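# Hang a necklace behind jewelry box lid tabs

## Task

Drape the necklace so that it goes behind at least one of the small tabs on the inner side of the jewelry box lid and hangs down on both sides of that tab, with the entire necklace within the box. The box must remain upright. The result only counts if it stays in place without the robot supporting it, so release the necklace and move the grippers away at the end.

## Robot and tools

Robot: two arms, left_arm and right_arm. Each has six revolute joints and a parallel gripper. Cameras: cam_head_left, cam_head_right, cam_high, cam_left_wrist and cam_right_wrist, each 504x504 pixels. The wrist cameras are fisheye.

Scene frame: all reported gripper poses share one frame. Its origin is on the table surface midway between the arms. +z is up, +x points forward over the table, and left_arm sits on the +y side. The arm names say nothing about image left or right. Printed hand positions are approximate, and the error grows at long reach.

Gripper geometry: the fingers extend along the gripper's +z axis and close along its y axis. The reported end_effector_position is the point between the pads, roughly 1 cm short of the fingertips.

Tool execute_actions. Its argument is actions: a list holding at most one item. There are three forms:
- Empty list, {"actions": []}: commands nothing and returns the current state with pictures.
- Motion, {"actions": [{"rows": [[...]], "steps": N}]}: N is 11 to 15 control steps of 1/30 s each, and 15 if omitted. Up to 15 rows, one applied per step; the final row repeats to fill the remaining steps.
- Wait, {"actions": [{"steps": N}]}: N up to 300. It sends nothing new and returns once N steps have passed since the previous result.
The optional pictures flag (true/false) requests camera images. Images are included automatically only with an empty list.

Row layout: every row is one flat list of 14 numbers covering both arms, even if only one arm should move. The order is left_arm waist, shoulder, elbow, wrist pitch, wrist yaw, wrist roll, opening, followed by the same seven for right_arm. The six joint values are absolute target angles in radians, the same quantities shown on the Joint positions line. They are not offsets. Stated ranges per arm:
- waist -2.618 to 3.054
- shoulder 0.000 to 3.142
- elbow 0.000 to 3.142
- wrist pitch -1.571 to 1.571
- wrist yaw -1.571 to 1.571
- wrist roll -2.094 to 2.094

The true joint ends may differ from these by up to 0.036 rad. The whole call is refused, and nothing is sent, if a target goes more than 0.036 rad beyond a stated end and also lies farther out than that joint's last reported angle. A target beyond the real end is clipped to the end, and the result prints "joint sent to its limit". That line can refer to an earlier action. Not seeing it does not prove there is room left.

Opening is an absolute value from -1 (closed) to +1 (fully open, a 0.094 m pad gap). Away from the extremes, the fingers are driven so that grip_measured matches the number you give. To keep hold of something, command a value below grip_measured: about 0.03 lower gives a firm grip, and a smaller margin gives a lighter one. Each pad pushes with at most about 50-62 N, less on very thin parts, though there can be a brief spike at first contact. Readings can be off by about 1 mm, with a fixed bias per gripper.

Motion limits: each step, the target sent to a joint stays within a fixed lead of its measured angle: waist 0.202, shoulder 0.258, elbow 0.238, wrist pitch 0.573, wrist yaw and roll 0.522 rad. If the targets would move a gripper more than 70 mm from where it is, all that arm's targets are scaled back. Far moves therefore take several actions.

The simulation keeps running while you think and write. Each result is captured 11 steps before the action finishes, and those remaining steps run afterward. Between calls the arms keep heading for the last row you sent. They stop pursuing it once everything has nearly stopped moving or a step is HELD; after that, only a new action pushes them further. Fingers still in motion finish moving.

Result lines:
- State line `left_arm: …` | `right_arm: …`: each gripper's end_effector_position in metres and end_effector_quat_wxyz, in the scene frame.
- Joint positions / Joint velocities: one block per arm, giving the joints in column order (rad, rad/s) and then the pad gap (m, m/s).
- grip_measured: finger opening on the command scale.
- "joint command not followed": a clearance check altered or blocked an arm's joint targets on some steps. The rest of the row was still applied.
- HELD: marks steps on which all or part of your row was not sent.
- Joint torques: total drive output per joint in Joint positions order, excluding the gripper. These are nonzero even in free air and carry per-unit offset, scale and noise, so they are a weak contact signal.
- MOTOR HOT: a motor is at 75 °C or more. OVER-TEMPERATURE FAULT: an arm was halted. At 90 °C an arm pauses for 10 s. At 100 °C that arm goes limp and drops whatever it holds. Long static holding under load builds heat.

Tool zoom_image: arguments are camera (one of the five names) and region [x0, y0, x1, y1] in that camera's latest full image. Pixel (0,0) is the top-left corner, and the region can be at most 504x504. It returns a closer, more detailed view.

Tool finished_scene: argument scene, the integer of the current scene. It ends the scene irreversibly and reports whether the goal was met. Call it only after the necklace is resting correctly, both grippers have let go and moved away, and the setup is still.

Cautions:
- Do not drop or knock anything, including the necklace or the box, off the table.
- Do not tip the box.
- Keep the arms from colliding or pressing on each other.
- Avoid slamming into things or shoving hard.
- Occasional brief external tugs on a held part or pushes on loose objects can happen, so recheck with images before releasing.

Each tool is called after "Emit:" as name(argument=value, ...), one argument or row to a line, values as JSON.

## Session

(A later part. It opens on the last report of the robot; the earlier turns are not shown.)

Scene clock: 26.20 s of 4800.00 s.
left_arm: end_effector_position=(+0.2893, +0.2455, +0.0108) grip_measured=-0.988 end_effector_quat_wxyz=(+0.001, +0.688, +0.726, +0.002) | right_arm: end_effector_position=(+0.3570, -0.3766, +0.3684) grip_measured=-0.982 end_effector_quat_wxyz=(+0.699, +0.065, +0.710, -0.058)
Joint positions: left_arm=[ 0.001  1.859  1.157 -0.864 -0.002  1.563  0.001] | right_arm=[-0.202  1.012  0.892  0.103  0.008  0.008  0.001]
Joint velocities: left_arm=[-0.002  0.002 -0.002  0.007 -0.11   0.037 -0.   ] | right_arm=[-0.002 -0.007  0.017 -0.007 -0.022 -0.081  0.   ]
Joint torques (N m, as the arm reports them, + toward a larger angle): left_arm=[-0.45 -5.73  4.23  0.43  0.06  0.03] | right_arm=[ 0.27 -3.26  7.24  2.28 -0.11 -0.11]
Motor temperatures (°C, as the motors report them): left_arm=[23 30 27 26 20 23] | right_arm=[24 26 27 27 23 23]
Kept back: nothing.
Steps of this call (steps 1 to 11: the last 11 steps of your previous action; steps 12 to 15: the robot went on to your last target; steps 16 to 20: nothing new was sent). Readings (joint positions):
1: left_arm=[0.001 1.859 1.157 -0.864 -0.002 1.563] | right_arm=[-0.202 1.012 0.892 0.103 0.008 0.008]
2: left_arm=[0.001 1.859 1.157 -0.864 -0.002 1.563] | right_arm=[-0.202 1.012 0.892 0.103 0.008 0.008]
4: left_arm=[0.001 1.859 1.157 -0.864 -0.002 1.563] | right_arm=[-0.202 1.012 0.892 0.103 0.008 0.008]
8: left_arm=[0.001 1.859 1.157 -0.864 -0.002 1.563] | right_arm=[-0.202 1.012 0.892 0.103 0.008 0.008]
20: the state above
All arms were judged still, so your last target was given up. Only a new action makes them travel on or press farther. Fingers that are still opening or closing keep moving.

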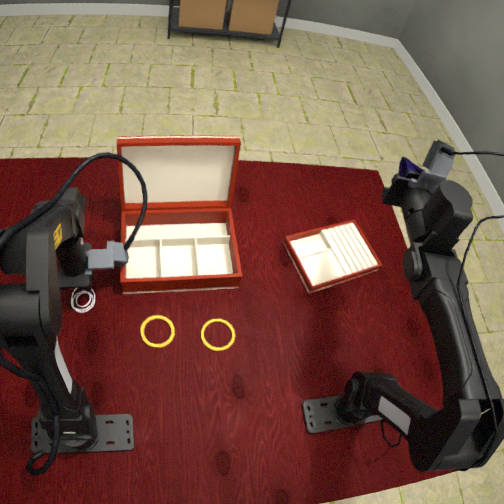

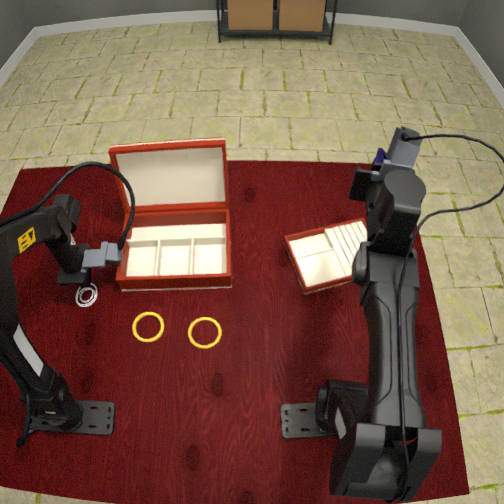

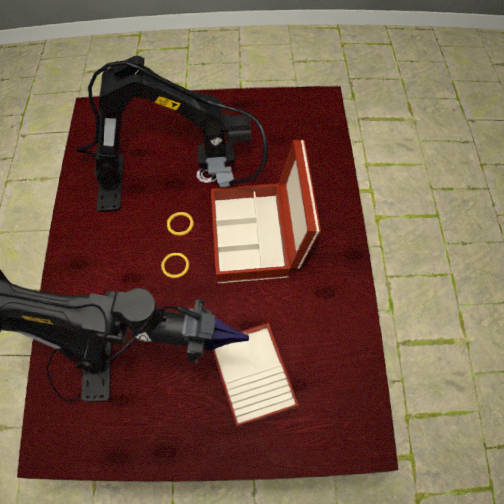

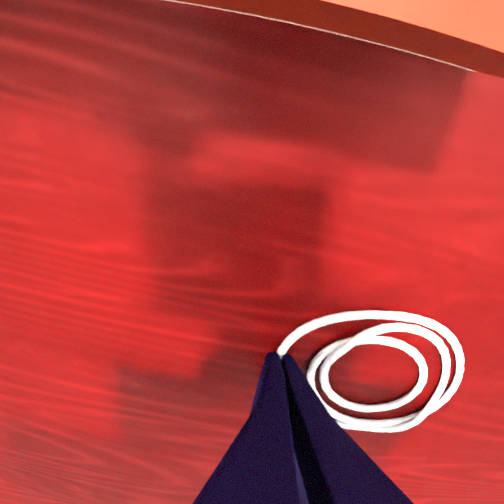

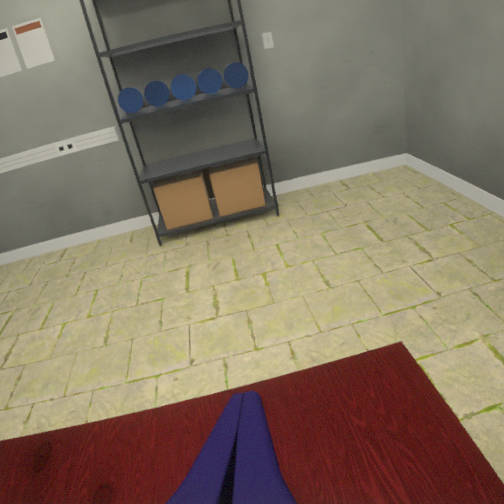

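Reads −0.988 and the strand was dragged; lift.

Emit:
execute_actions(
  actions=[
    {"rows":[[-0.005,1.72,1.22,-1.03,0,1.57,-1,-0.2,1.0,0.9,0.1,0,0,-1]]},
  ],
)

Emit:
execute_actions(
  actions=[
    {"steps":15},
  ],
  pictures=true,
)

Scene clock: 26.80 s of 4800.00 s.
left_arm: end_effector_position=(+0.2815, +0.2452, +0.0410) grip_measured=-0.988 end_effector_quat_wxyz=(+0.007, +0.688, +0.726, +0.008) | right_arm: end_effector_position=(+0.3570, -0.3766, +0.3684) grip_measured=-0.982 end_effector_quat_wxyz=(+0.699, +0.065, +0.710, -0.058)
Joint positions: left_arm=[ 0.001  1.771  1.174 -0.953 -0.002  1.563  0.001] | right_arm=[-0.202  1.012  0.892  0.103  0.008  0.008  0.001]
Joint velocities: left_arm=[ 0.012 -0.794  0.325 -0.608  0.022  0.037  0.   ] | right_arm=[-0.017  0.002 -0.012 -0.022 -0.037 -0.007 -0.001]
Joint torques (N m, as the arm reports them, + toward a larger angle): left_arm=[-0.47 -7.28  9.69  0.57  0.06  0.03] | right_arm=[ 0.08 -3.27  7.03  2.29 -0.05 -0.13]
Motor temperatures (°C, as the motors report them): left_arm=[23 30 27 26 20 23] | right_arm=[24 26 27 27 23 23]
Steps of this call (steps 1 to 14: nothing new was sent; steps 15 to 18: the first 4 steps of this action). Readings (joint positions):
15: left_arm=[0.001 1.849 1.160 -0.877 -0.002 1.563] | right_arm=[-0.202 1.012 0.892 0.103 0.008 0.008]
16: left_arm=[0.001 1.829 1.161 -0.904 -0.002 1.563] | right_arm=[-0.202 1.012 0.892 0.103 0.008 0.008]
18: the state above

Scene clock: 27.30 s of 4800.00 s.
left_arm: end_effector_position=(+0.2824, +0.2452, +0.0650) grip_measured=-0.988 end_effector_quat_wxyz=(+0.018, +0.688, +0.726, +0.020) | right_arm: end_effector_position=(+0.3570, -0.3766, +0.3684) grip_measured=-0.982 end_effector_quat_wxyz=(+0.699, +0.065, +0.710, -0.058)
Joint positions: left_arm=[ 0.001  1.717  1.209 -1.009 -0.002  1.563  0.001] | right_arm=[-0.202  1.012  0.892  0.103  0.008  0.008  0.001]
Joint velocities: left_arm=[ 0.002  0.002 -0.002 -0.022  0.022  0.007  0.   ] | right_arm=[-0.002  0.007  0.007 -0.037 -0.066 -0.022  0.001]
Joint torques (N m, as the arm reports them, + toward a larger angle): left_arm=[-0.37 -6.6   8.53  0.4   0.05  0.02] | right_arm=[ 0.18 -3.39  6.99  2.28 -0.09 -0.07]
Motor temperatures (°C, as the motors report them): left_arm=[23 30 27 26 20 23] | right_arm=[24 26 27 27 23 23]
Kept back: nothing.
Steps of this call (steps 1 to 11: the last 11 steps of your previous action; steps 12 to 15: the robot went on to your last target). Readings (joint positions):
1: left_arm=[0.001 1.747 1.185 -0.967 -0.002 1.563] | right_arm=[-0.202 1.012 0.892 0.103 0.008 0.008]
2: left_arm=[0.001 1.731 1.195 -0.976 -0.002 1.563] | right_arm=[-0.202 1.012 0.892 0.103 0.008 0.008]
4: left_arm=[0.001 1.717 1.208 -0.983 -0.002 1.563] | right_arm=[-0.202 1.012 0.892 0.103 0.008 0.008]
8: left_arm=[0.001 1.717 1.209 -0.999 -0.002 1.563] | right_arm=[-0.202 1.012 0.892 0.103 0.008 0.008]
15: the state above

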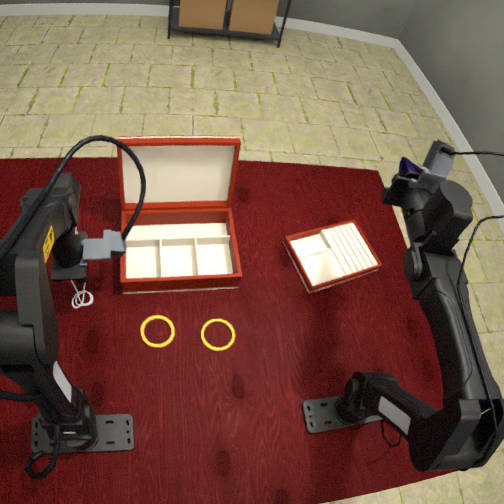

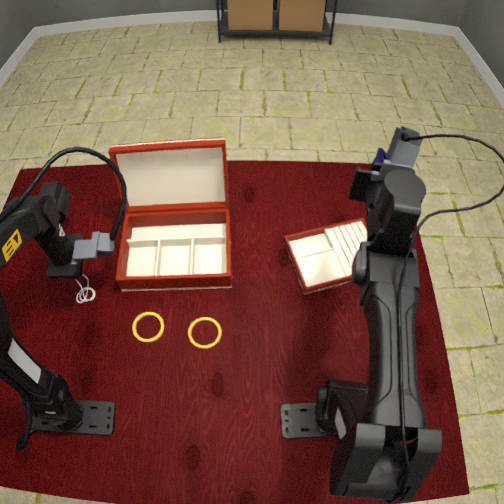

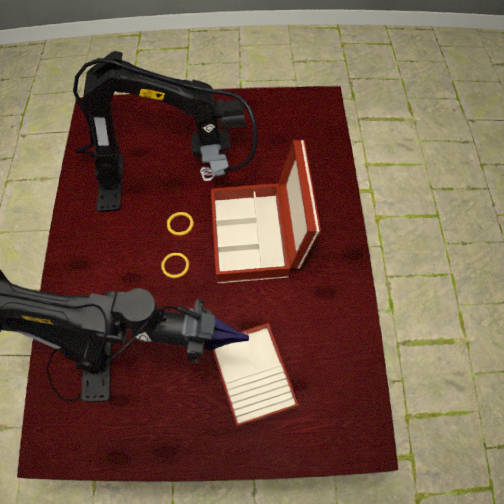

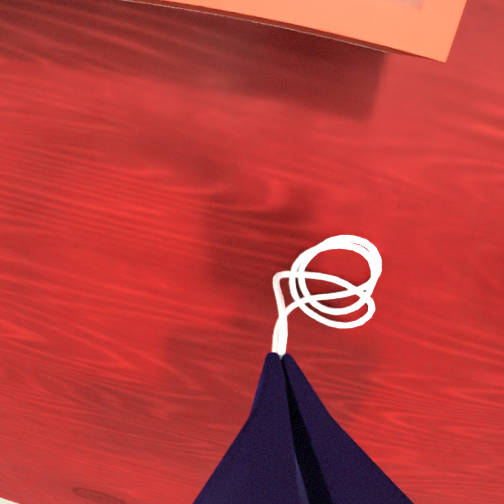

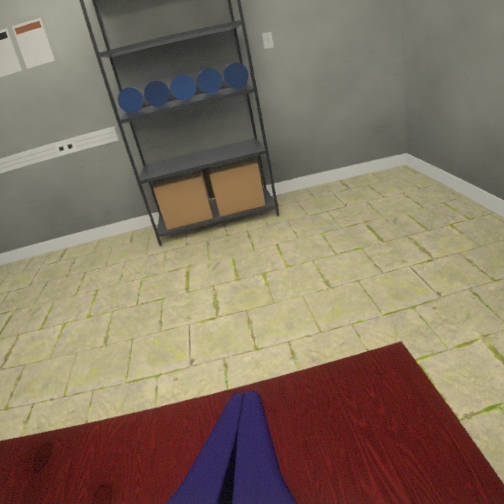

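Emit:
execute_actions(
  actions=[
    {"rows":[[0,1.65,1.24,-1.03,0,1.57,-1,-0.2,1.0,0.9,0.1,0,0,-1],[0,1.62,1.25,-1.04,0,1.57,-1,-0.2,1.0,0.9,0.1,0,0,-1],[0,1.59,1.26,-1.05,0,1.57,-1,-0.2,1.0,0.9,0.1,0,0,-1],[0,1.56,1.27,-1.06,0,1.57,-1,-0.2,1.0,0.9,0.1,0,0,-1],[0,1.53,1.28,-1.07,0,1.57,-1,-0.2,1.0,0.9,0.1,0,0,-1],[0,1.50,1.29,-1.08,0,1.57,-1,-0.2,1.0,0.9,0.1,0,0,-1],[0,1.47,1.30,-1.08,0,1.57,-1,-0.2,1.0,0.9,0.1,0,0,-1],[0,1.44,1.31,-1.08,0,1.57,-1,-0.2,1.0,0.9,0.1,0,0,-1],[0,1.41,1.32,-1.07,0,1.57,-1,-0.2,1.0,0.9,0.1,0,0,-1],[0,1.38,1.33,-1.05,0,1.57,-1,-0.2,1.0,0.9,0.1,0,0,-1],[0,1.35,1.34,-1.02,0,1.57,-1,-0.2,1.0,0.9,0.1,0,0,-1],[0,1.33,1.35,-0.98,0,1.57,-1,-0.2,1.0,0.9,0.1,0,0,-1],[0,1.31,1.36,-0.94,0,1.57,-1,-0.2,1.0,0.9,0.1,0,0,-1],[0,1.30,1.37,-0.9,0,1.57,-1,-0.2,1.0,0.9,0.1,0,0,-1],[0,1.30,1.38,-0.86,0,1.57,-1,-0.2,1.0,0.9,0.1,0,0,-1]]},
  ],
)

Emit:
execute_actions(
  actions=[
    {"rows":[[0,1.30,1.39,-0.8,-0.05,1.57,-1,-0.2,1.0,0.9,0.1,0,0,-1],[0,1.30,1.40,-0.75,-0.1,1.57,-1,-0.2,1.0,0.9,0.1,0,0,-1],[0,1.30,1.40,-0.7,-0.15,1.57,-1,-0.2,1.0,0.9,0.1,0,0,-1],[0,1.30,1.40,-0.65,-0.2,1.57,-1,-0.2,1.0,0.9,0.1,0,0,-1],[0,1.30,1.40,-0.6,-0.25,1.57,-1,-0.2,1.0,0.9,0.1,0,0,-1],[0,1.30,1.38,-0.55,-0.3,1.57,-1,-0.2,1.0,0.9,0.1,0,0,-1],[0,1.30,1.36,-0.5,-0.34,1.57,-1,-0.2,1.0,0.9,0.1,0,0,-1],[0,1.30,1.34,-0.45,-0.38,1.57,-1,-0.2,1.0,0.9,0.1,0,0,-1],[0,1.30,1.32,-0.4,-0.42,1.57,-1,-0.2,1.0,0.9,0.1,0,0,-1],[0,1.30,1.30,-0.35,-0.455,1.57,-1,-0.2,1.0,0.9,0.1,0,0,-1],[0,1.30,1.28,-0.3,-0.455,1.57,-1,-0.2,1.0,0.9,0.1,0,0,-1]]},
  ],
)

Emit:
execute_actions(
  actions=[
    {"steps":15},
  ],
  pictures=true,
)

Scene clock: 28.67 s of 4800.00 s.
left_arm: end_effector_position=(+0.2829, +0.2452, +0.0831) grip_measured=-0.988 end_effector_quat_wxyz=(+0.035, +0.687, +0.725, +0.038) | right_arm: end_effector_position=(+0.3570, -0.3766, +0.3684) grip_measured=-0.982 end_effector_quat_wxyz=(+0.699, +0.065, +0.710, -0.058)
Joint positions: left_arm=[ 0.001  1.657  1.211 -1.021 -0.002  1.563  0.001] | right_arm=[-0.202  1.012  0.892  0.103  0.008  0.008  0.001]
Joint velocities: left_arm=[-0.002 -0.852  0.139 -0.227 -0.051  0.007  0.001] | right_arm=[-0.012 -0.007  0.007  0.007 -0.022  0.066  0.   ]
Joint torques (N m, as the arm reports them, + toward a larger angle): left_arm=[ -0.07 -10.03  12.1    0.65   0.05   0.01] | right_arm=[ 0.14 -3.22  7.09  2.33 -0.09 -0.1 ]
Motor temperatures (°C, as the motors report them): left_arm=[23 30 27 26 20 23] | right_arm=[24 26 28 28 23 23]
Steps of this call (steps 1 to 15: the robot went on to your last target; steps 16 to 37: nothing new was sent; steps 38 to 41: the first 4 steps of this action). Readings (joint positions):
38: left_arm=[0.001 1.713 1.209 -1.011 -0.002 1.563] | right_arm=[-0.202 1.012 0.892 0.103 0.008 0.008]
39: left_arm=[0.001 1.702 1.209 -1.013 -0.002 1.563] | right_arm=[-0.202 1.012 0.892 0.103 0.008 0.008]
41: the state above

Scene clock: 29.17 s of 4800.00 s.
left_arm: end_effector_position=(+0.3383, +0.2598, +0.2820) grip_measured=-0.988 end_effector_quat_wxyz=(+0.253, +0.621, +0.674, +0.309) | right_arm: end_effector_position=(+0.3570, -0.3766, +0.3684) grip_measured=-0.982 end_effector_quat_wxyz=(+0.699, +0.065, +0.710, -0.058)
Joint positions: left_arm=[ 0.001  1.303  1.377 -0.825 -0.07   1.566  0.001] | right_arm=[-0.202  1.012  0.892  0.103  0.008  0.008  0.001]
Joint velocities: left_arm=[-0.002  0.002  0.056  1.341 -0.916  0.007  0.001] | right_arm=[-0.017 -0.012 -0.007  0.007 -0.081 -0.051  0.001]
Joint torques (N m, as the arm reports them, + toward a larger angle): left_arm=[-0.05 -4.19 10.29  1.58 -0.05 -0.02] | right_arm=[ 0.17 -3.32  7.15  2.27 -0.14 -0.08]
Motor temperatures (°C, as the motors report them): left_arm=[23 30 27 26 20 23] | right_arm=[24 26 28 28 23 23]
Steps of this call (steps 1 to 11: the last 11 steps of your previous action; steps 12 to 15: the first 4 steps of this action). Readings (joint positions):
12: left_arm=[0.001 1.309 1.354 -0.946 -0.008 1.565] | right_arm=[-0.202 1.012 0.892 0.103 0.008 0.008]
13: left_arm=[0.001 1.304 1.365 -0.911 -0.021 1.565] | right_arm=[-0.202 1.012 0.892 0.103 0.008 0.008]
15: the state above

Scene clock: 29.67 s of 4800.00 s.
left_arm: end_effector_position=(+0.3785, +0.3229, +0.3523) grip_measured=-0.988 end_effector_quat_wxyz=(+0.263, +0.464, +0.663, +0.525) | right_arm: end_effector_position=(+0.3570, -0.3766, +0.3684) grip_measured=-0.982 end_effector_quat_wxyz=(+0.699, +0.065, +0.710, -0.058)
Joint positions: left_arm=[ 0.001  1.303  1.295 -0.339 -0.426  1.569  0.001] | right_arm=[-0.202  1.012  0.892  0.103  0.008  0.008  0.001]
Joint velocities: left_arm=[-0.012 -0.002 -0.017  0.271 -0.125 -0.022 -0.001] | right_arm=[ 0.002 -0.007 -0.007 -0.007  0.007 -0.022  0.   ]
Joint torques (N m, as the arm reports them, + toward a larger angle): left_arm=[-0.02 -4.56  7.86  2.1  -0.18 -0.03] | right_arm=[ 0.13 -3.49  7.08  2.33 -0.16 -0.1 ]
Motor temperatures (°C, as the motors report them): left_arm=[23 30 27 27 20 23] | right_arm=[24 26 28 28 23 23]
Kept back: nothing.
Steps of this call (steps 1 to 11: the last 11 steps of your previous action; steps 12 to 15: the robot went on to your last target). Readings (joint positions):
1: left_arm=[0.001 1.303 1.378 -0.780 -0.102 1.566] | right_arm=[-0.202 1.012 0.892 0.103 0.008 0.008]
2: left_arm=[0.001 1.303 1.378 -0.737 -0.137 1.567] | right_arm=[-0.202 1.012 0.892 0.103 0.008 0.008]
4: left_arm=[0.001 1.303 1.375 -0.647 -0.212 1.567] | right_arm=[-0.202 1.012 0.892 0.103 0.008 0.008]
8: left_arm=[0.001 1.303 1.328 -0.450 -0.347 1.567] | right_arm=[-0.202 1.012 0.892 0.103 0.008 0.008]
15: the state above

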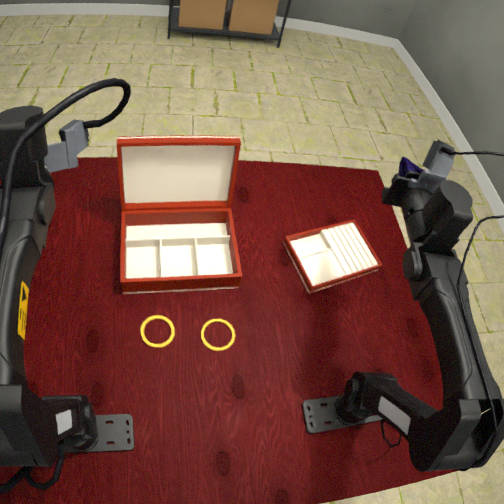

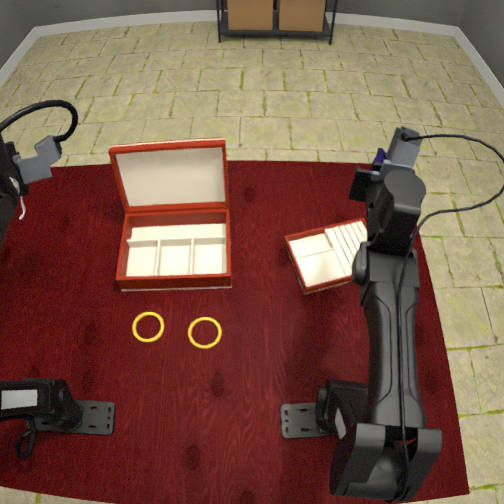

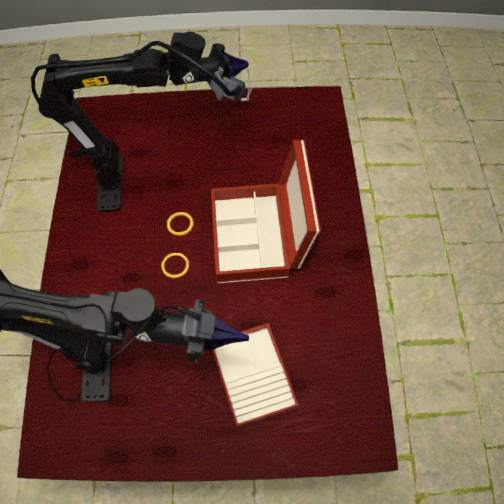

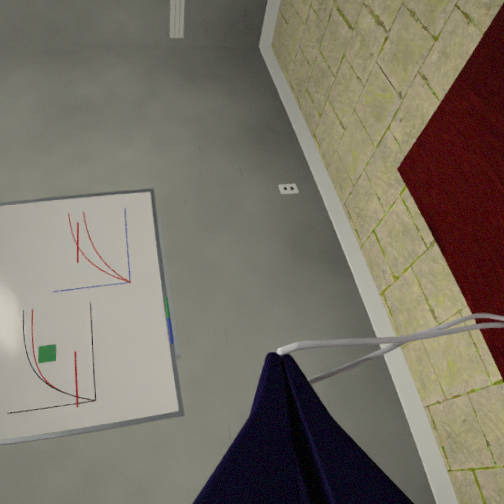

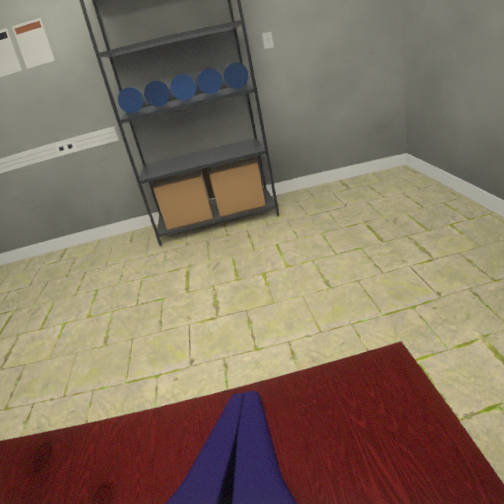

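Emit:
execute_actions(
  actions=[
    {"rows":[[-0.04,1.3,1.26,-0.29,-0.455,1.56,-1,-0.2,1.0,0.9,0.1,0,0,-1],[-0.08,1.3,1.25,-0.28,-0.455,1.55,-1,-0.2,1.0,0.9,0.1,0,0,-1],[-0.12,1.3,1.24,-0.27,-0.455,1.54,-1,-0.2,1.0,0.9,0.1,0,0,-1],[-0.16,1.3,1.23,-0.26,-0.455,1.53,-1,-0.2,1.0,0.9,0.1,0,0,-1],[-0.2,1.3,1.22,-0.25,-0.455,1.52,-1,-0.2,1.0,0.9,0.1,0,0,-1],[-0.24,1.3,1.21,-0.24,-0.455,1.51,-1,-0.2,1.0,0.9,0.1,0,0,-1],[-0.28,1.3,1.2,-0.23,-0.455,1.5,-1,-0.2,1.0,0.9,0.1,0,0,-1],[-0.32,1.3,1.19,-0.22,-0.455,1.49,-1,-0.2,1.0,0.9,0.1,0,0,-1],[-0.36,1.3,1.18,-0.21,-0.455,1.48,-1,-0.2,1.0,0.9,0.1,0,0,-1],[-0.4,1.3,1.17,-0.2,-0.455,1.46,-1,-0.2,1.0,0.9,0.1,0,0,-1],[-0.44,1.3,1.16,-0.19,-0.455,1.44,-1,-0.2,1.0,0.9,0.1,0,0,-1],[-0.48,1.3,1.15,-0.18,-0.455,1.42,-1,-0.2,1.0,0.9,0.1,0,0,-1],[-0.52,1.3,1.14,-0.17,-0.455,1.4,-1,-0.2,1.0,0.9,0.1,0,0,-1],[-0.56,1.3,1.13,-0.16,-0.455,1.38,-1,-0.2,1.0,0.9,0.1,0,0,-1],[-0.6,1.3,1.12,-0.15,-0.455,1.37,-1,-0.2,1.0,0.9,0.1,0,0,-1]]},
  ],
)

Emit:
execute_actions(
  actions=[
    {"steps":25},
  ],
  pictures=true,
)

Scene clock: 30.77 s of 4800.00 s.
left_arm: end_effector_position=(+0.3854, +0.2995, +0.3544) grip_measured=-0.988 end_effector_quat_wxyz=(+0.283, +0.468, +0.648, +0.530) | right_arm: end_effector_position=(+0.3570, -0.3766, +0.3684) grip_measured=-0.982 end_effector_quat_wxyz=(+0.699, +0.065, +0.710, -0.058)
Joint positions: left_arm=[-0.068  1.303  1.272 -0.284 -0.459  1.563  0.001] | right_arm=[-0.202  1.012  0.892  0.103  0.008  0.008  0.001]
Joint velocities: left_arm=[-1.033 -0.002 -0.291  0.154 -0.11  -0.095  0.001] | right_arm=[ 0.007 -0.012 -0.002 -0.037 -0.051  0.007  0.001]
Joint torques (N m, as the arm reports them, + toward a larger angle): left_arm=[-2.16 -4.6   7.12  2.03  0.1  -0.16] | right_arm=[ 0.16 -3.33  7.15  2.3  -0.09 -0.09]
Motor temperatures (°C, as the motors report them): left_arm=[23 30 28 27 20 23] | right_arm=[24 26 28 28 23 23]
Steps of this call (steps 1 to 29: the robot went on to your last target; steps 30 to 33: the first 4 steps of this action). Readings (joint positions):
30: left_arm=[-0.002 1.303 1.293 -0.304 -0.447 1.569] | right_arm=[-0.202 1.012 0.892 0.103 0.008 0.008]
31: left_arm=[-0.013 1.303 1.288 -0.299 -0.452 1.569] | right_arm=[-0.202 1.012 0.892 0.103 0.008 0.008]
33: the state above

Scene clock: 31.60 s of 4800.00 s.
left_arm: end_effector_position=(+0.3655, +0.0718, +0.3174) grip_measured=-0.988 end_effector_quat_wxyz=(+0.447, +0.584, +0.551, +0.394) | right_arm: end_effector_position=(+0.3570, -0.3766, +0.3684) grip_measured=-0.982 end_effector_quat_wxyz=(+0.699, +0.065, +0.710, -0.058)
Joint positions: left_arm=[-0.606  1.303  1.136 -0.159 -0.448  1.39   0.001] | right_arm=[-0.202  1.012  0.892  0.103  0.008  0.008  0.001]
Joint velocities: left_arm=[-0.007 -0.012 -0.007 -0.022 -0.066 -0.037 -0.001] | right_arm=[-0.002  0.012  0.002 -0.051 -0.037  0.007 -0.001]
Joint torques (N m, as the arm reports them, + toward a larger angle): left_arm=[ 0.46 -4.64  7.97  2.16 -0.15 -0.18] | right_arm=[ 0.2  -3.31  7.02  2.33 -0.12 -0.08]
Motor temperatures (°C, as the motors report them): left_arm=[23 30 28 27 20 23] | right_arm=[24 26 28 28 23 23]
Kept back: nothing.
Steps of this call (steps 1 to 11: the last 11 steps of your previous action; steps 12 to 25: the robot went on to your last target). Readings (joint positions):
1: left_arm=[-0.108 1.303 1.262 -0.278 -0.460 1.559] | right_arm=[-0.202 1.012 0.892 0.103 0.008 0.008]
2: left_arm=[-0.152 1.303 1.250 -0.271 -0.460 1.553] | right_arm=[-0.202 1.012 0.892 0.103 0.008 0.008]
4: left_arm=[-0.241 1.303 1.227 -0.257 -0.459 1.539] | right_arm=[-0.202 1.012 0.892 0.103 0.008 0.008]
8: left_arm=[-0.406 1.303 1.184 -0.226 -0.457 1.497] | right_arm=[-0.202 1.012 0.892 0.103 0.008 0.008]
25: the state above

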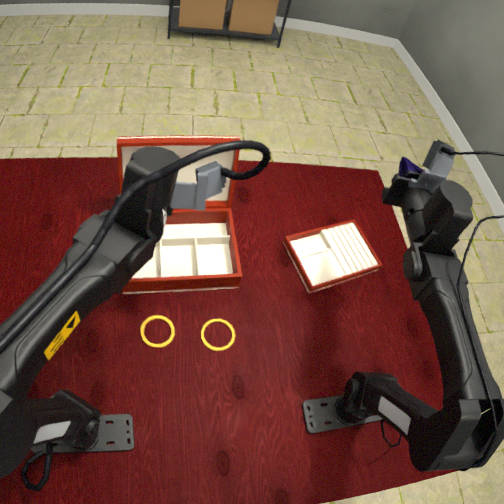

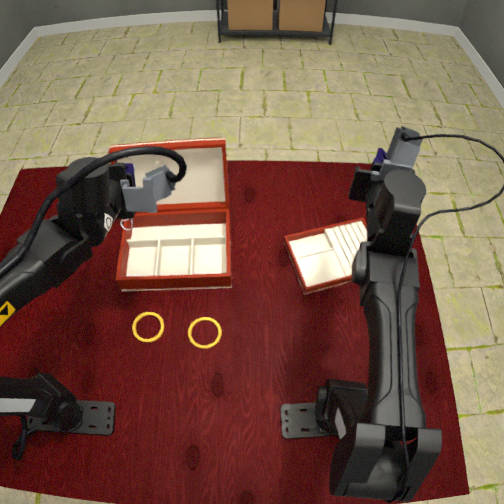

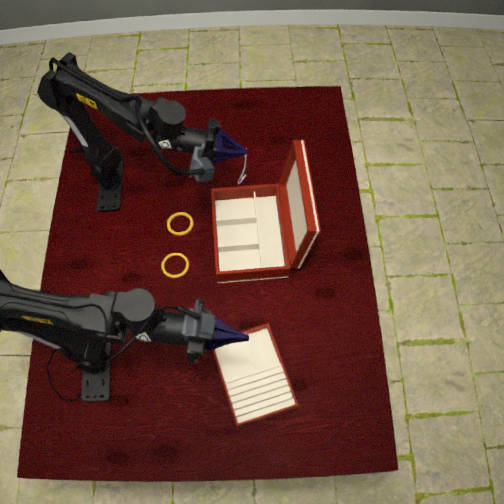

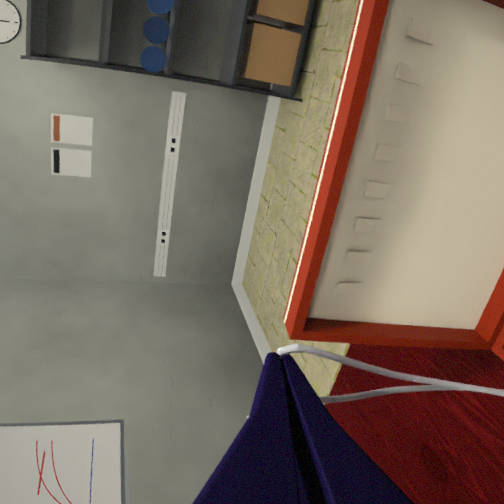

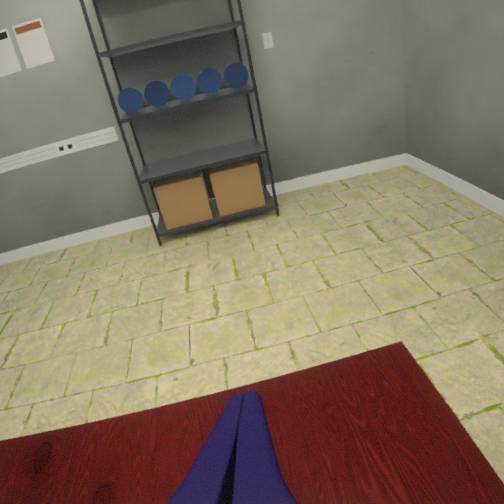

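Emit:
execute_actions(
  actions=[
    {"rows":[[-0.6,1.32,1.06,-0.12,-0.455,1.37,-1,-0.16,1.08,0.88,0.18,-0.14,0,-1],[-0.6,1.34,1.0,-0.08,-0.455,1.37,-1,-0.12,1.16,0.87,0.26,-0.28,0,-1],[-0.6,1.35,0.95,-0.04,-0.455,1.37,-1,-0.08,1.24,0.85,0.34,-0.42,0,-1],[-0.6,1.35,0.95,-0.04,-0.455,1.37,-1,-0.04,1.32,0.84,0.42,-0.56,0,-1],[-0.6,1.35,0.95,-0.04,-0.455,1.37,-1,0.0,1.40,0.82,0.5,-0.7,0,-1],[-0.6,1.35,0.95,-0.04,-0.455,1.37,-1,0.0,1.45,0.8,0.6,-0.85,0,-1]]},
  ],
)

Emit:
execute_actions(
  actions=[
    {"steps":15},
  ],
  pictures=true,
)

Scene clock: 32.53 s of 4800.00 s.
left_arm: end_effector_position=(+0.3661, +0.0715, +0.2913) grip_measured=-0.988 end_effector_quat_wxyz=(+0.445, +0.585, +0.553, +0.392) | right_arm: end_effector_position=(+0.3855, -0.3285, +0.3631) grip_measured=-0.982 end_effector_quat_wxyz=(+0.710, -0.012, +0.703, +0.017)
Joint positions: left_arm=[-0.606  1.306  1.041 -0.07  -0.449  1.385  0.001] | right_arm=[-0.14   1.111  0.892  0.229 -0.146  0.008  0.001]
Joint velocities: left_arm=[ 0.002  0.154 -1.033  0.33   0.022 -0.007 -0.   ] | right_arm=[ 0.74   1.277  0.007  1.004 -1.575 -0.007 -0.   ]
Joint torques (N m, as the arm reports them, + toward a larger angle): left_arm=[ 0.44 -1.81  6.97  1.83 -0.14 -0.18] | right_arm=[ 0.89 -0.42  4.3   1.76 -0.03 -0.06]
Motor temperatures (°C, as the motors report them): left_arm=[23 30 28 27 20 23] | right_arm=[24 26 28 28 23 23]
Steps of this call (steps 1 to 24: the robot went on to your last target; steps 25 to 28: the first 4 steps of this action). Readings (joint positions):
25: left_arm=[-0.606 1.303 1.128 -0.147 -0.448 1.387] | right_arm=[-0.199 1.018 0.892 0.113 -0.007 0.008]
26: left_arm=[-0.606 1.303 1.108 -0.122 -0.448 1.387] | right_arm=[-0.188 1.037 0.892 0.144 -0.044 0.008]
28: the state above

Scene clock: 33.03 s of 4800.00 s.
left_arm: end_effector_position=(+0.3651, +0.0721, +0.2303) grip_measured=-0.988 end_effector_quat_wxyz=(+0.394, +0.620, +0.563, +0.379) | right_arm: end_effector_position=(+0.3926, -0.1691, +0.2512) grip_measured=-0.982 end_effector_quat_wxyz=(+0.607, -0.270, +0.682, +0.305)
Joint positions: left_arm=[-0.606  1.36   0.947 -0.049 -0.449  1.385  0.001] | right_arm=[ 0.     1.471  0.787  0.573 -0.805  0.008  0.001]
Joint velocities: left_arm=[ 0.017  0.017 -0.017 -0.037  0.007  0.037  0.   ] | right_arm=[ 0.002 -0.017 -0.012  0.256 -0.286 -0.007  0.001]
Joint torques (N m, as the arm reports them, + toward a larger angle): left_arm=[ 0.48 -5.67  9.44  2.1  -0.18 -0.17] | right_arm=[-0.19 -7.79  6.68  2.03 -0.18 -0.12]
Motor temperatures (°C, as the motors report them): left_arm=[23 30 28 27 20 23] | right_arm=[24 26 28 28 23 23]
Kept back: nothing.
Steps of this call (steps 1 to 11: the last 11 steps of your previous action; steps 12 to 15: the robot went on to your last target). Readings (joint positions):
1: left_arm=[-0.606 1.314 1.010 -0.064 -0.449 1.385] | right_arm=[-0.115 1.157 0.890 0.265 -0.201 0.008]
2: left_arm=[-0.606 1.325 0.986 -0.064 -0.449 1.385] | right_arm=[-0.090 1.206 0.883 0.309 -0.260 0.008]
4: left_arm=[-0.606 1.350 0.956 -0.067 -0.449 1.385] | right_arm=[-0.050 1.311 0.863 0.398 -0.400 0.008]
8: left_arm=[-0.606 1.360 0.947 -0.064 -0.449 1.385] | right_arm=[-0.002 1.462 0.804 0.495 -0.661 0.008]
15: the state above

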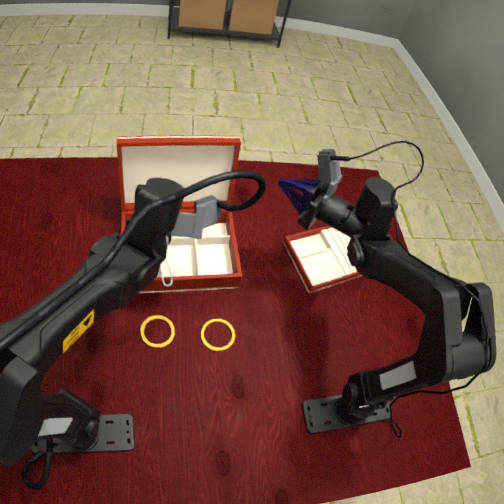

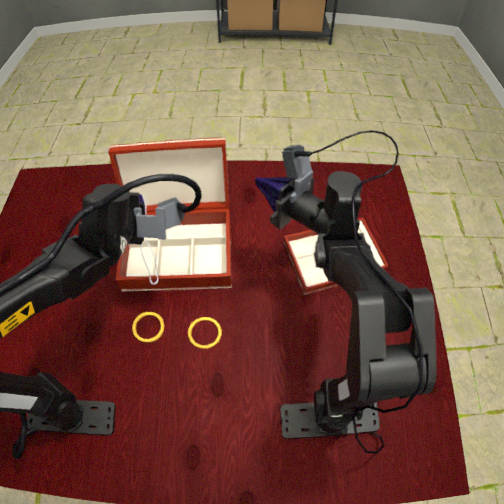

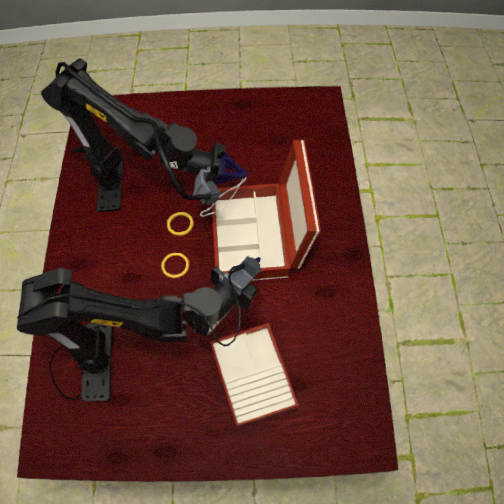

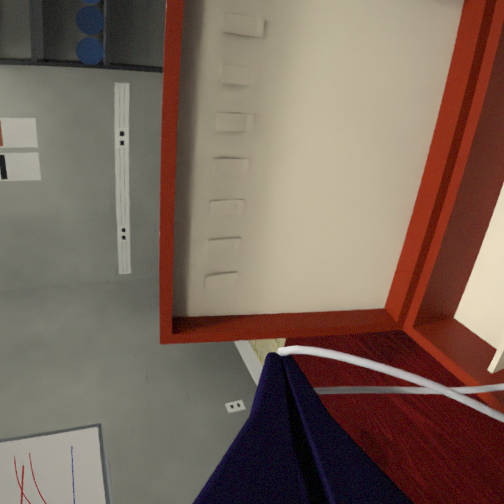

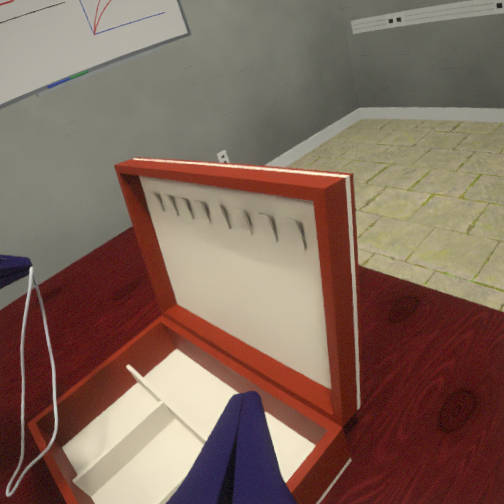

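Emit:
execute_actions(
  actions=[
    {"rows":[[-0.59,1.41,1.02,-0.04,-0.445,1.37,-1,0,1.45,0.8,0.6,-0.85,0,-1],[-0.58,1.47,1.08,-0.03,-0.44,1.37,-1,0,1.45,0.8,0.6,-0.85,0,-1],[-0.57,1.53,1.14,-0.03,-0.43,1.37,-1,0,1.45,0.8,0.6,-0.85,0,-1],[-0.56,1.59,1.2,-0.02,-0.425,1.37,-1,0,1.45,0.8,0.6,-0.85,0,-1],[-0.55,1.66,1.26,-0.02,-0.415,1.37,-1,0,1.45,0.8,0.6,-0.85,0,-1],[-0.54,1.735,1.33,-0.01,-0.405,1.37,-1,0,1.45,0.8,0.6,-0.85,0,-1]]},
  ],
)

Emit:
execute_actions(
  actions=[
    {"steps":15},
  ],
  pictures=true,
)

Scene clock: 33.93 s of 4800.00 s.
left_arm: end_effector_position=(+0.3921, +0.0622, +0.2404) grip_measured=-0.988 end_effector_quat_wxyz=(+0.396, +0.614, +0.566, +0.382) | right_arm: end_effector_position=(+0.3884, -0.1650, +0.2572) grip_measured=-0.982 end_effector_quat_wxyz=(+0.612, -0.285, +0.668, +0.314)
Joint positions: left_arm=[-0.591  1.465  1.068 -0.055 -0.445  1.385  0.001] | right_arm=[ 0.     1.471  0.787  0.602 -0.841  0.008  0.001]
Joint velocities: left_arm=[ 0.237  1.531  1.712  0.095  0.022 -0.022  0.   ] | right_arm=[-0.002  0.007  0.022 -0.007 -0.022  0.081 -0.   ]
Joint torques (N m, as the arm reports them, + toward a larger angle): left_arm=[ 1.42 -3.41 11.71  2.33  0.06 -0.16] | right_arm=[ 0.24 -7.73  6.89  2.06 -0.19 -0.09]
Motor temperatures (°C, as the motors report them): left_arm=[23 30 28 28 20 23] | right_arm=[24 26 28 28 23 23]
Steps of this call (steps 1 to 23: the robot went on to your last target; steps 24 to 27: the first 4 steps of this action). Readings (joint positions):
24: left_arm=[-0.606 1.364 0.953 -0.049 -0.449 1.385] | right_arm=[0.000 1.471 0.787 0.602 -0.841 0.008]
25: left_arm=[-0.603 1.382 0.973 -0.054 -0.449 1.385] | right_arm=[0.000 1.471 0.787 0.602 -0.841 0.008]
27: the state above

Scene clock: 34.43 s of 4800.00 s.
left_arm: end_effector_position=(+0.4628, +0.0419, +0.2318) grip_measured=-0.988 end_effector_quat_wxyz=(+0.400, +0.603, +0.575, +0.382) | right_arm: end_effector_position=(+0.3884, -0.1650, +0.2572) grip_measured=-0.982 end_effector_quat_wxyz=(+0.612, -0.285, +0.668, +0.314)
Joint positions: left_arm=[-0.545  1.743  1.311 -0.006 -0.417  1.385  0.001] | right_arm=[ 0.     1.471  0.787  0.602 -0.841  0.008  0.001]
Joint velocities: left_arm=[ 0.012  0.002  0.002  0.007 -0.051 -0.022 -0.   ] | right_arm=[ 0.007 -0.007  0.002  0.037  0.007  0.022 -0.   ]
Joint torques (N m, as the arm reports them, + toward a larger angle): left_arm=[ 0.49 -8.89 10.84  2.02  0.04 -0.16] | right_arm=[-0.07 -7.92  6.9   2.12 -0.15 -0.15]
Motor temperatures (°C, as the motors report them): left_arm=[23 30 28 28 20 23] | right_arm=[24 26 28 28 23 23]
Kept back: nothing.
Steps of this call (steps 1 to 11: the last 11 steps of your previous action; steps 12 to 15: the robot went on to your last target). Readings (joint positions):
1: left_arm=[-0.583 1.523 1.130 -0.049 -0.442 1.385] | right_arm=[0.000 1.471 0.787 0.602 -0.841 0.008]
2: left_arm=[-0.573 1.587 1.198 -0.040 -0.437 1.385] | right_arm=[0.000 1.471 0.787 0.602 -0.841 0.008]
4: left_arm=[-0.556 1.692 1.295 -0.004 -0.428 1.385] | right_arm=[0.000 1.471 0.787 0.602 -0.841 0.008]
8: left_arm=[-0.545 1.742 1.311 -0.006 -0.421 1.385] | right_arm=[0.000 1.471 0.787 0.602 -0.841 0.008]
15: the state above

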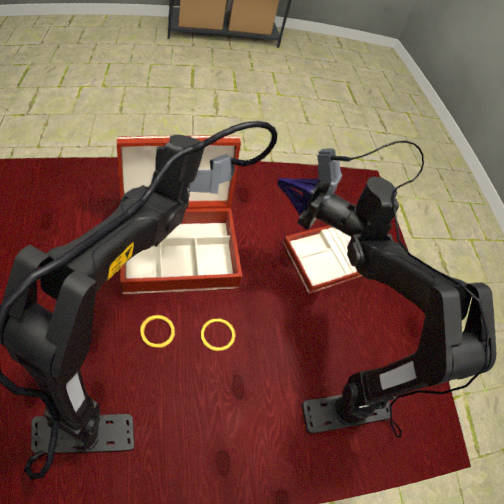

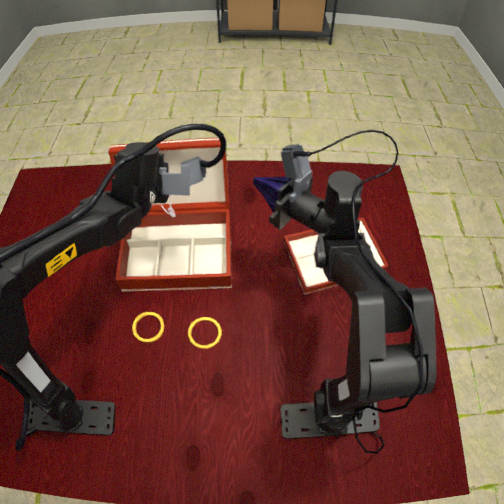

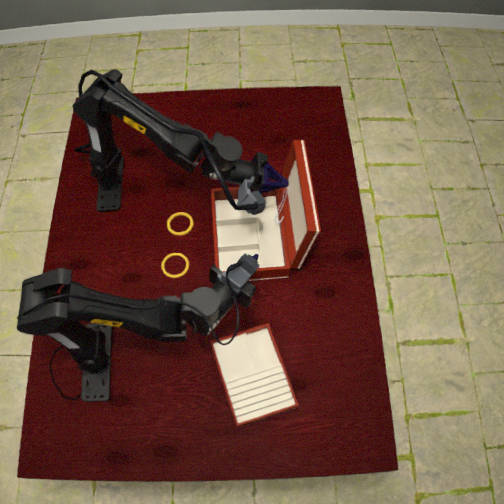

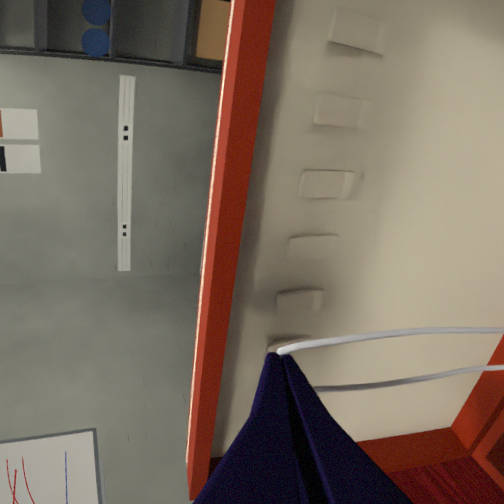

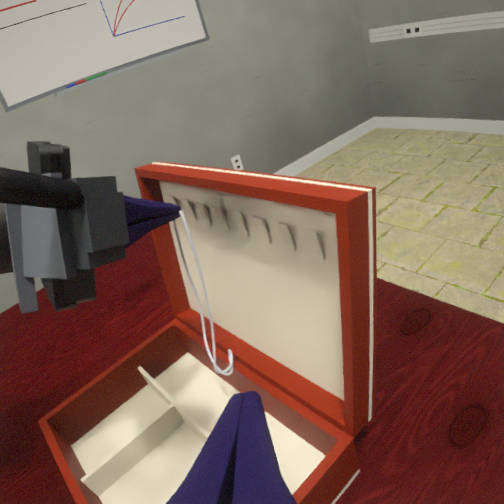

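Emit:
execute_actions(
  actions=[
    {"rows":[[-0.53,1.76,1.335,0.02,-0.395,1.37,-1,0,1.47,0.8,0.6,-0.85,0,-1],[-0.52,1.79,1.335,0.05,-0.385,1.37,-1,0,1.47,0.8,0.6,-0.85,0,-1],[-0.51,1.815,1.345,0.07,-0.375,1.37,-1,0,1.47,0.8,0.6,-0.85,0,-1]]},
  ],
)

Emit:
execute_actions(
  actions=[
    {"steps":15},
  ],
  pictures=true,
)

Scene clock: 35.23 s of 4800.00 s.
left_arm: end_effector_position=(+0.4707, +0.0407, +0.2307) grip_measured=-0.988 end_effector_quat_wxyz=(+0.410, +0.598, +0.573, +0.381) | right_arm: end_effector_position=(+0.3884, -0.1650, +0.2572) grip_measured=-0.982 end_effector_quat_wxyz=(+0.612, -0.285, +0.668, +0.314)
Joint positions: left_arm=[-0.535  1.766  1.319  0.03  -0.401  1.385  0.001] | right_arm=[ 0.     1.471  0.787  0.602 -0.841  0.008  0.001]
Joint velocities: left_arm=[ 0.168  0.388  0.129  0.374  0.051 -0.037 -0.001] | right_arm=[-0.002 -0.012  0.007 -0.022 -0.11  -0.007 -0.   ]
Joint torques (N m, as the arm reports them, + toward a larger angle): left_arm=[ 1.16 -6.67 10.69  1.87  0.02 -0.16] | right_arm=[ 0.08 -6.27  6.86  2.1  -0.17 -0.11]
Motor temperatures (°C, as the motors report them): left_arm=[23 30 28 28 20 23] | right_arm=[24 26 28 28 23 23]
Steps of this call (steps 1 to 15: the robot went on to your last target; steps 16 to 20: nothing new was sent; steps 21 to 24: the first 4 steps of this action). Readings (joint positions):
21: left_arm=[-0.545 1.743 1.311 -0.004 -0.414 1.385] | right_arm=[0.000 1.471 0.787 0.602 -0.841 0.008]
22: left_arm=[-0.543 1.746 1.311 0.002 -0.411 1.385] | right_arm=[0.000 1.471 0.787 0.602 -0.841 0.008]
24: the state above

Scene clock: 35.73 s of 4800.00 s.
left_arm: end_effector_position=(+0.4814, +0.0442, +0.2149) grip_measured=-0.988 end_effector_quat_wxyz=(+0.405, +0.599, +0.578, +0.379) | right_arm: end_effector_position=(+0.3884, -0.1650, +0.2572) grip_measured=-0.982 end_effector_quat_wxyz=(+0.612, -0.285, +0.668, +0.314)
Joint positions: left_arm=[-0.516  1.812  1.322  0.062 -0.386  1.385  0.001] | right_arm=[ 0.     1.471  0.787  0.602 -0.841  0.008  0.001]
Joint velocities: left_arm=[ 0.002  0.007 -0.012  0.022 -0.022 -0.051 -0.   ] | right_arm=[-0.022 -0.012 -0.007  0.022  0.037  0.037  0.   ]
Joint torques (N m, as the arm reports them, + toward a larger angle): left_arm=[ 0.51 -8.66 11.1   2.14  0.02 -0.16] | right_arm=[-0.13 -6.12  6.94  2.05 -0.19 -0.11]
Motor temperatures (°C, as the motors report them): left_arm=[23 30 29 28 20 23] | right_arm=[24 26 28 28 23 23]
Kept back: nothing.
Steps of this call (steps 1 to 11: the last 11 steps of your previous action; steps 12 to 15: the robot went on to your last target). Readings (joint positions):
1: left_arm=[-0.530 1.779 1.322 0.042 -0.397 1.385] | right_arm=[0.000 1.471 0.787 0.602 -0.841 0.008]
2: left_arm=[-0.525 1.789 1.322 0.049 -0.395 1.385] | right_arm=[0.000 1.471 0.787 0.602 -0.841 0.008]
4: left_arm=[-0.518 1.805 1.322 0.050 -0.392 1.385] | right_arm=[0.000 1.471 0.787 0.602 -0.841 0.008]
8: left_arm=[-0.516 1.812 1.322 0.052 -0.389 1.385] | right_arm=[0.000 1.471 0.787 0.602 -0.841 0.008]
15: the state above

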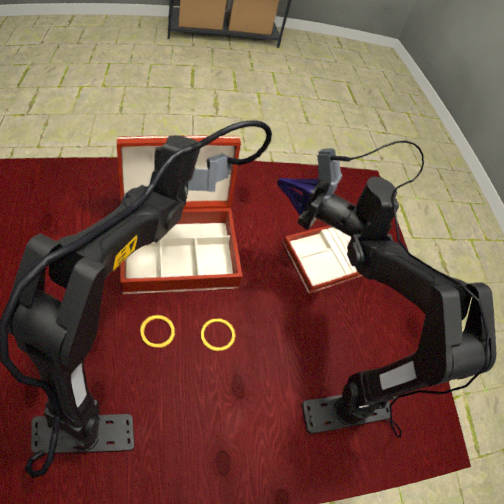

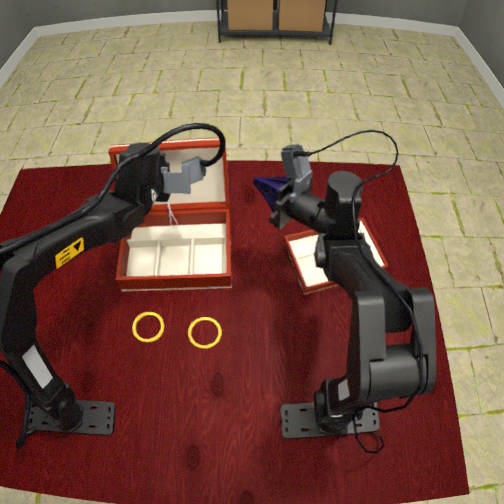

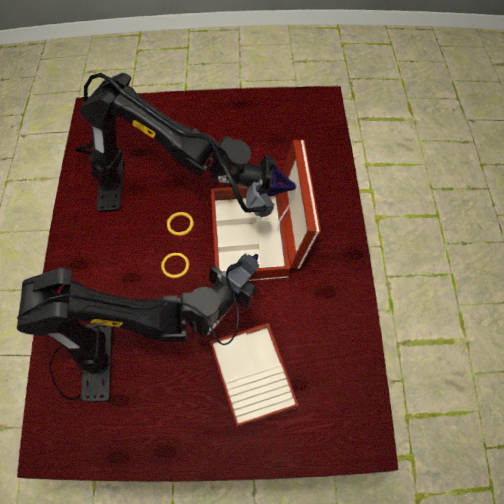

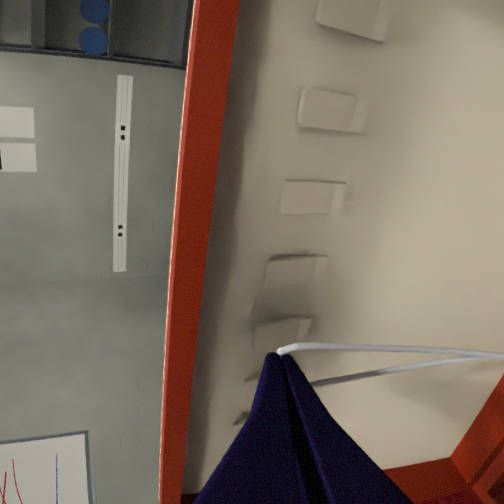

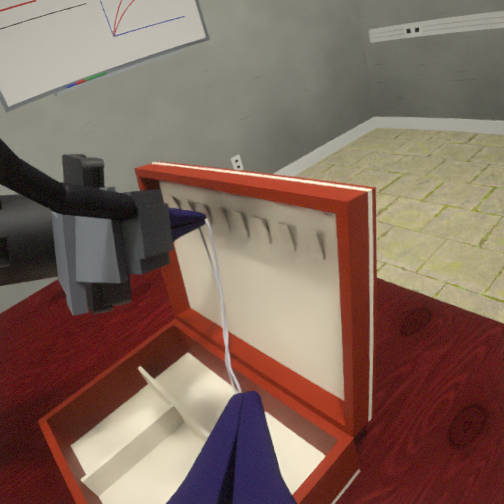

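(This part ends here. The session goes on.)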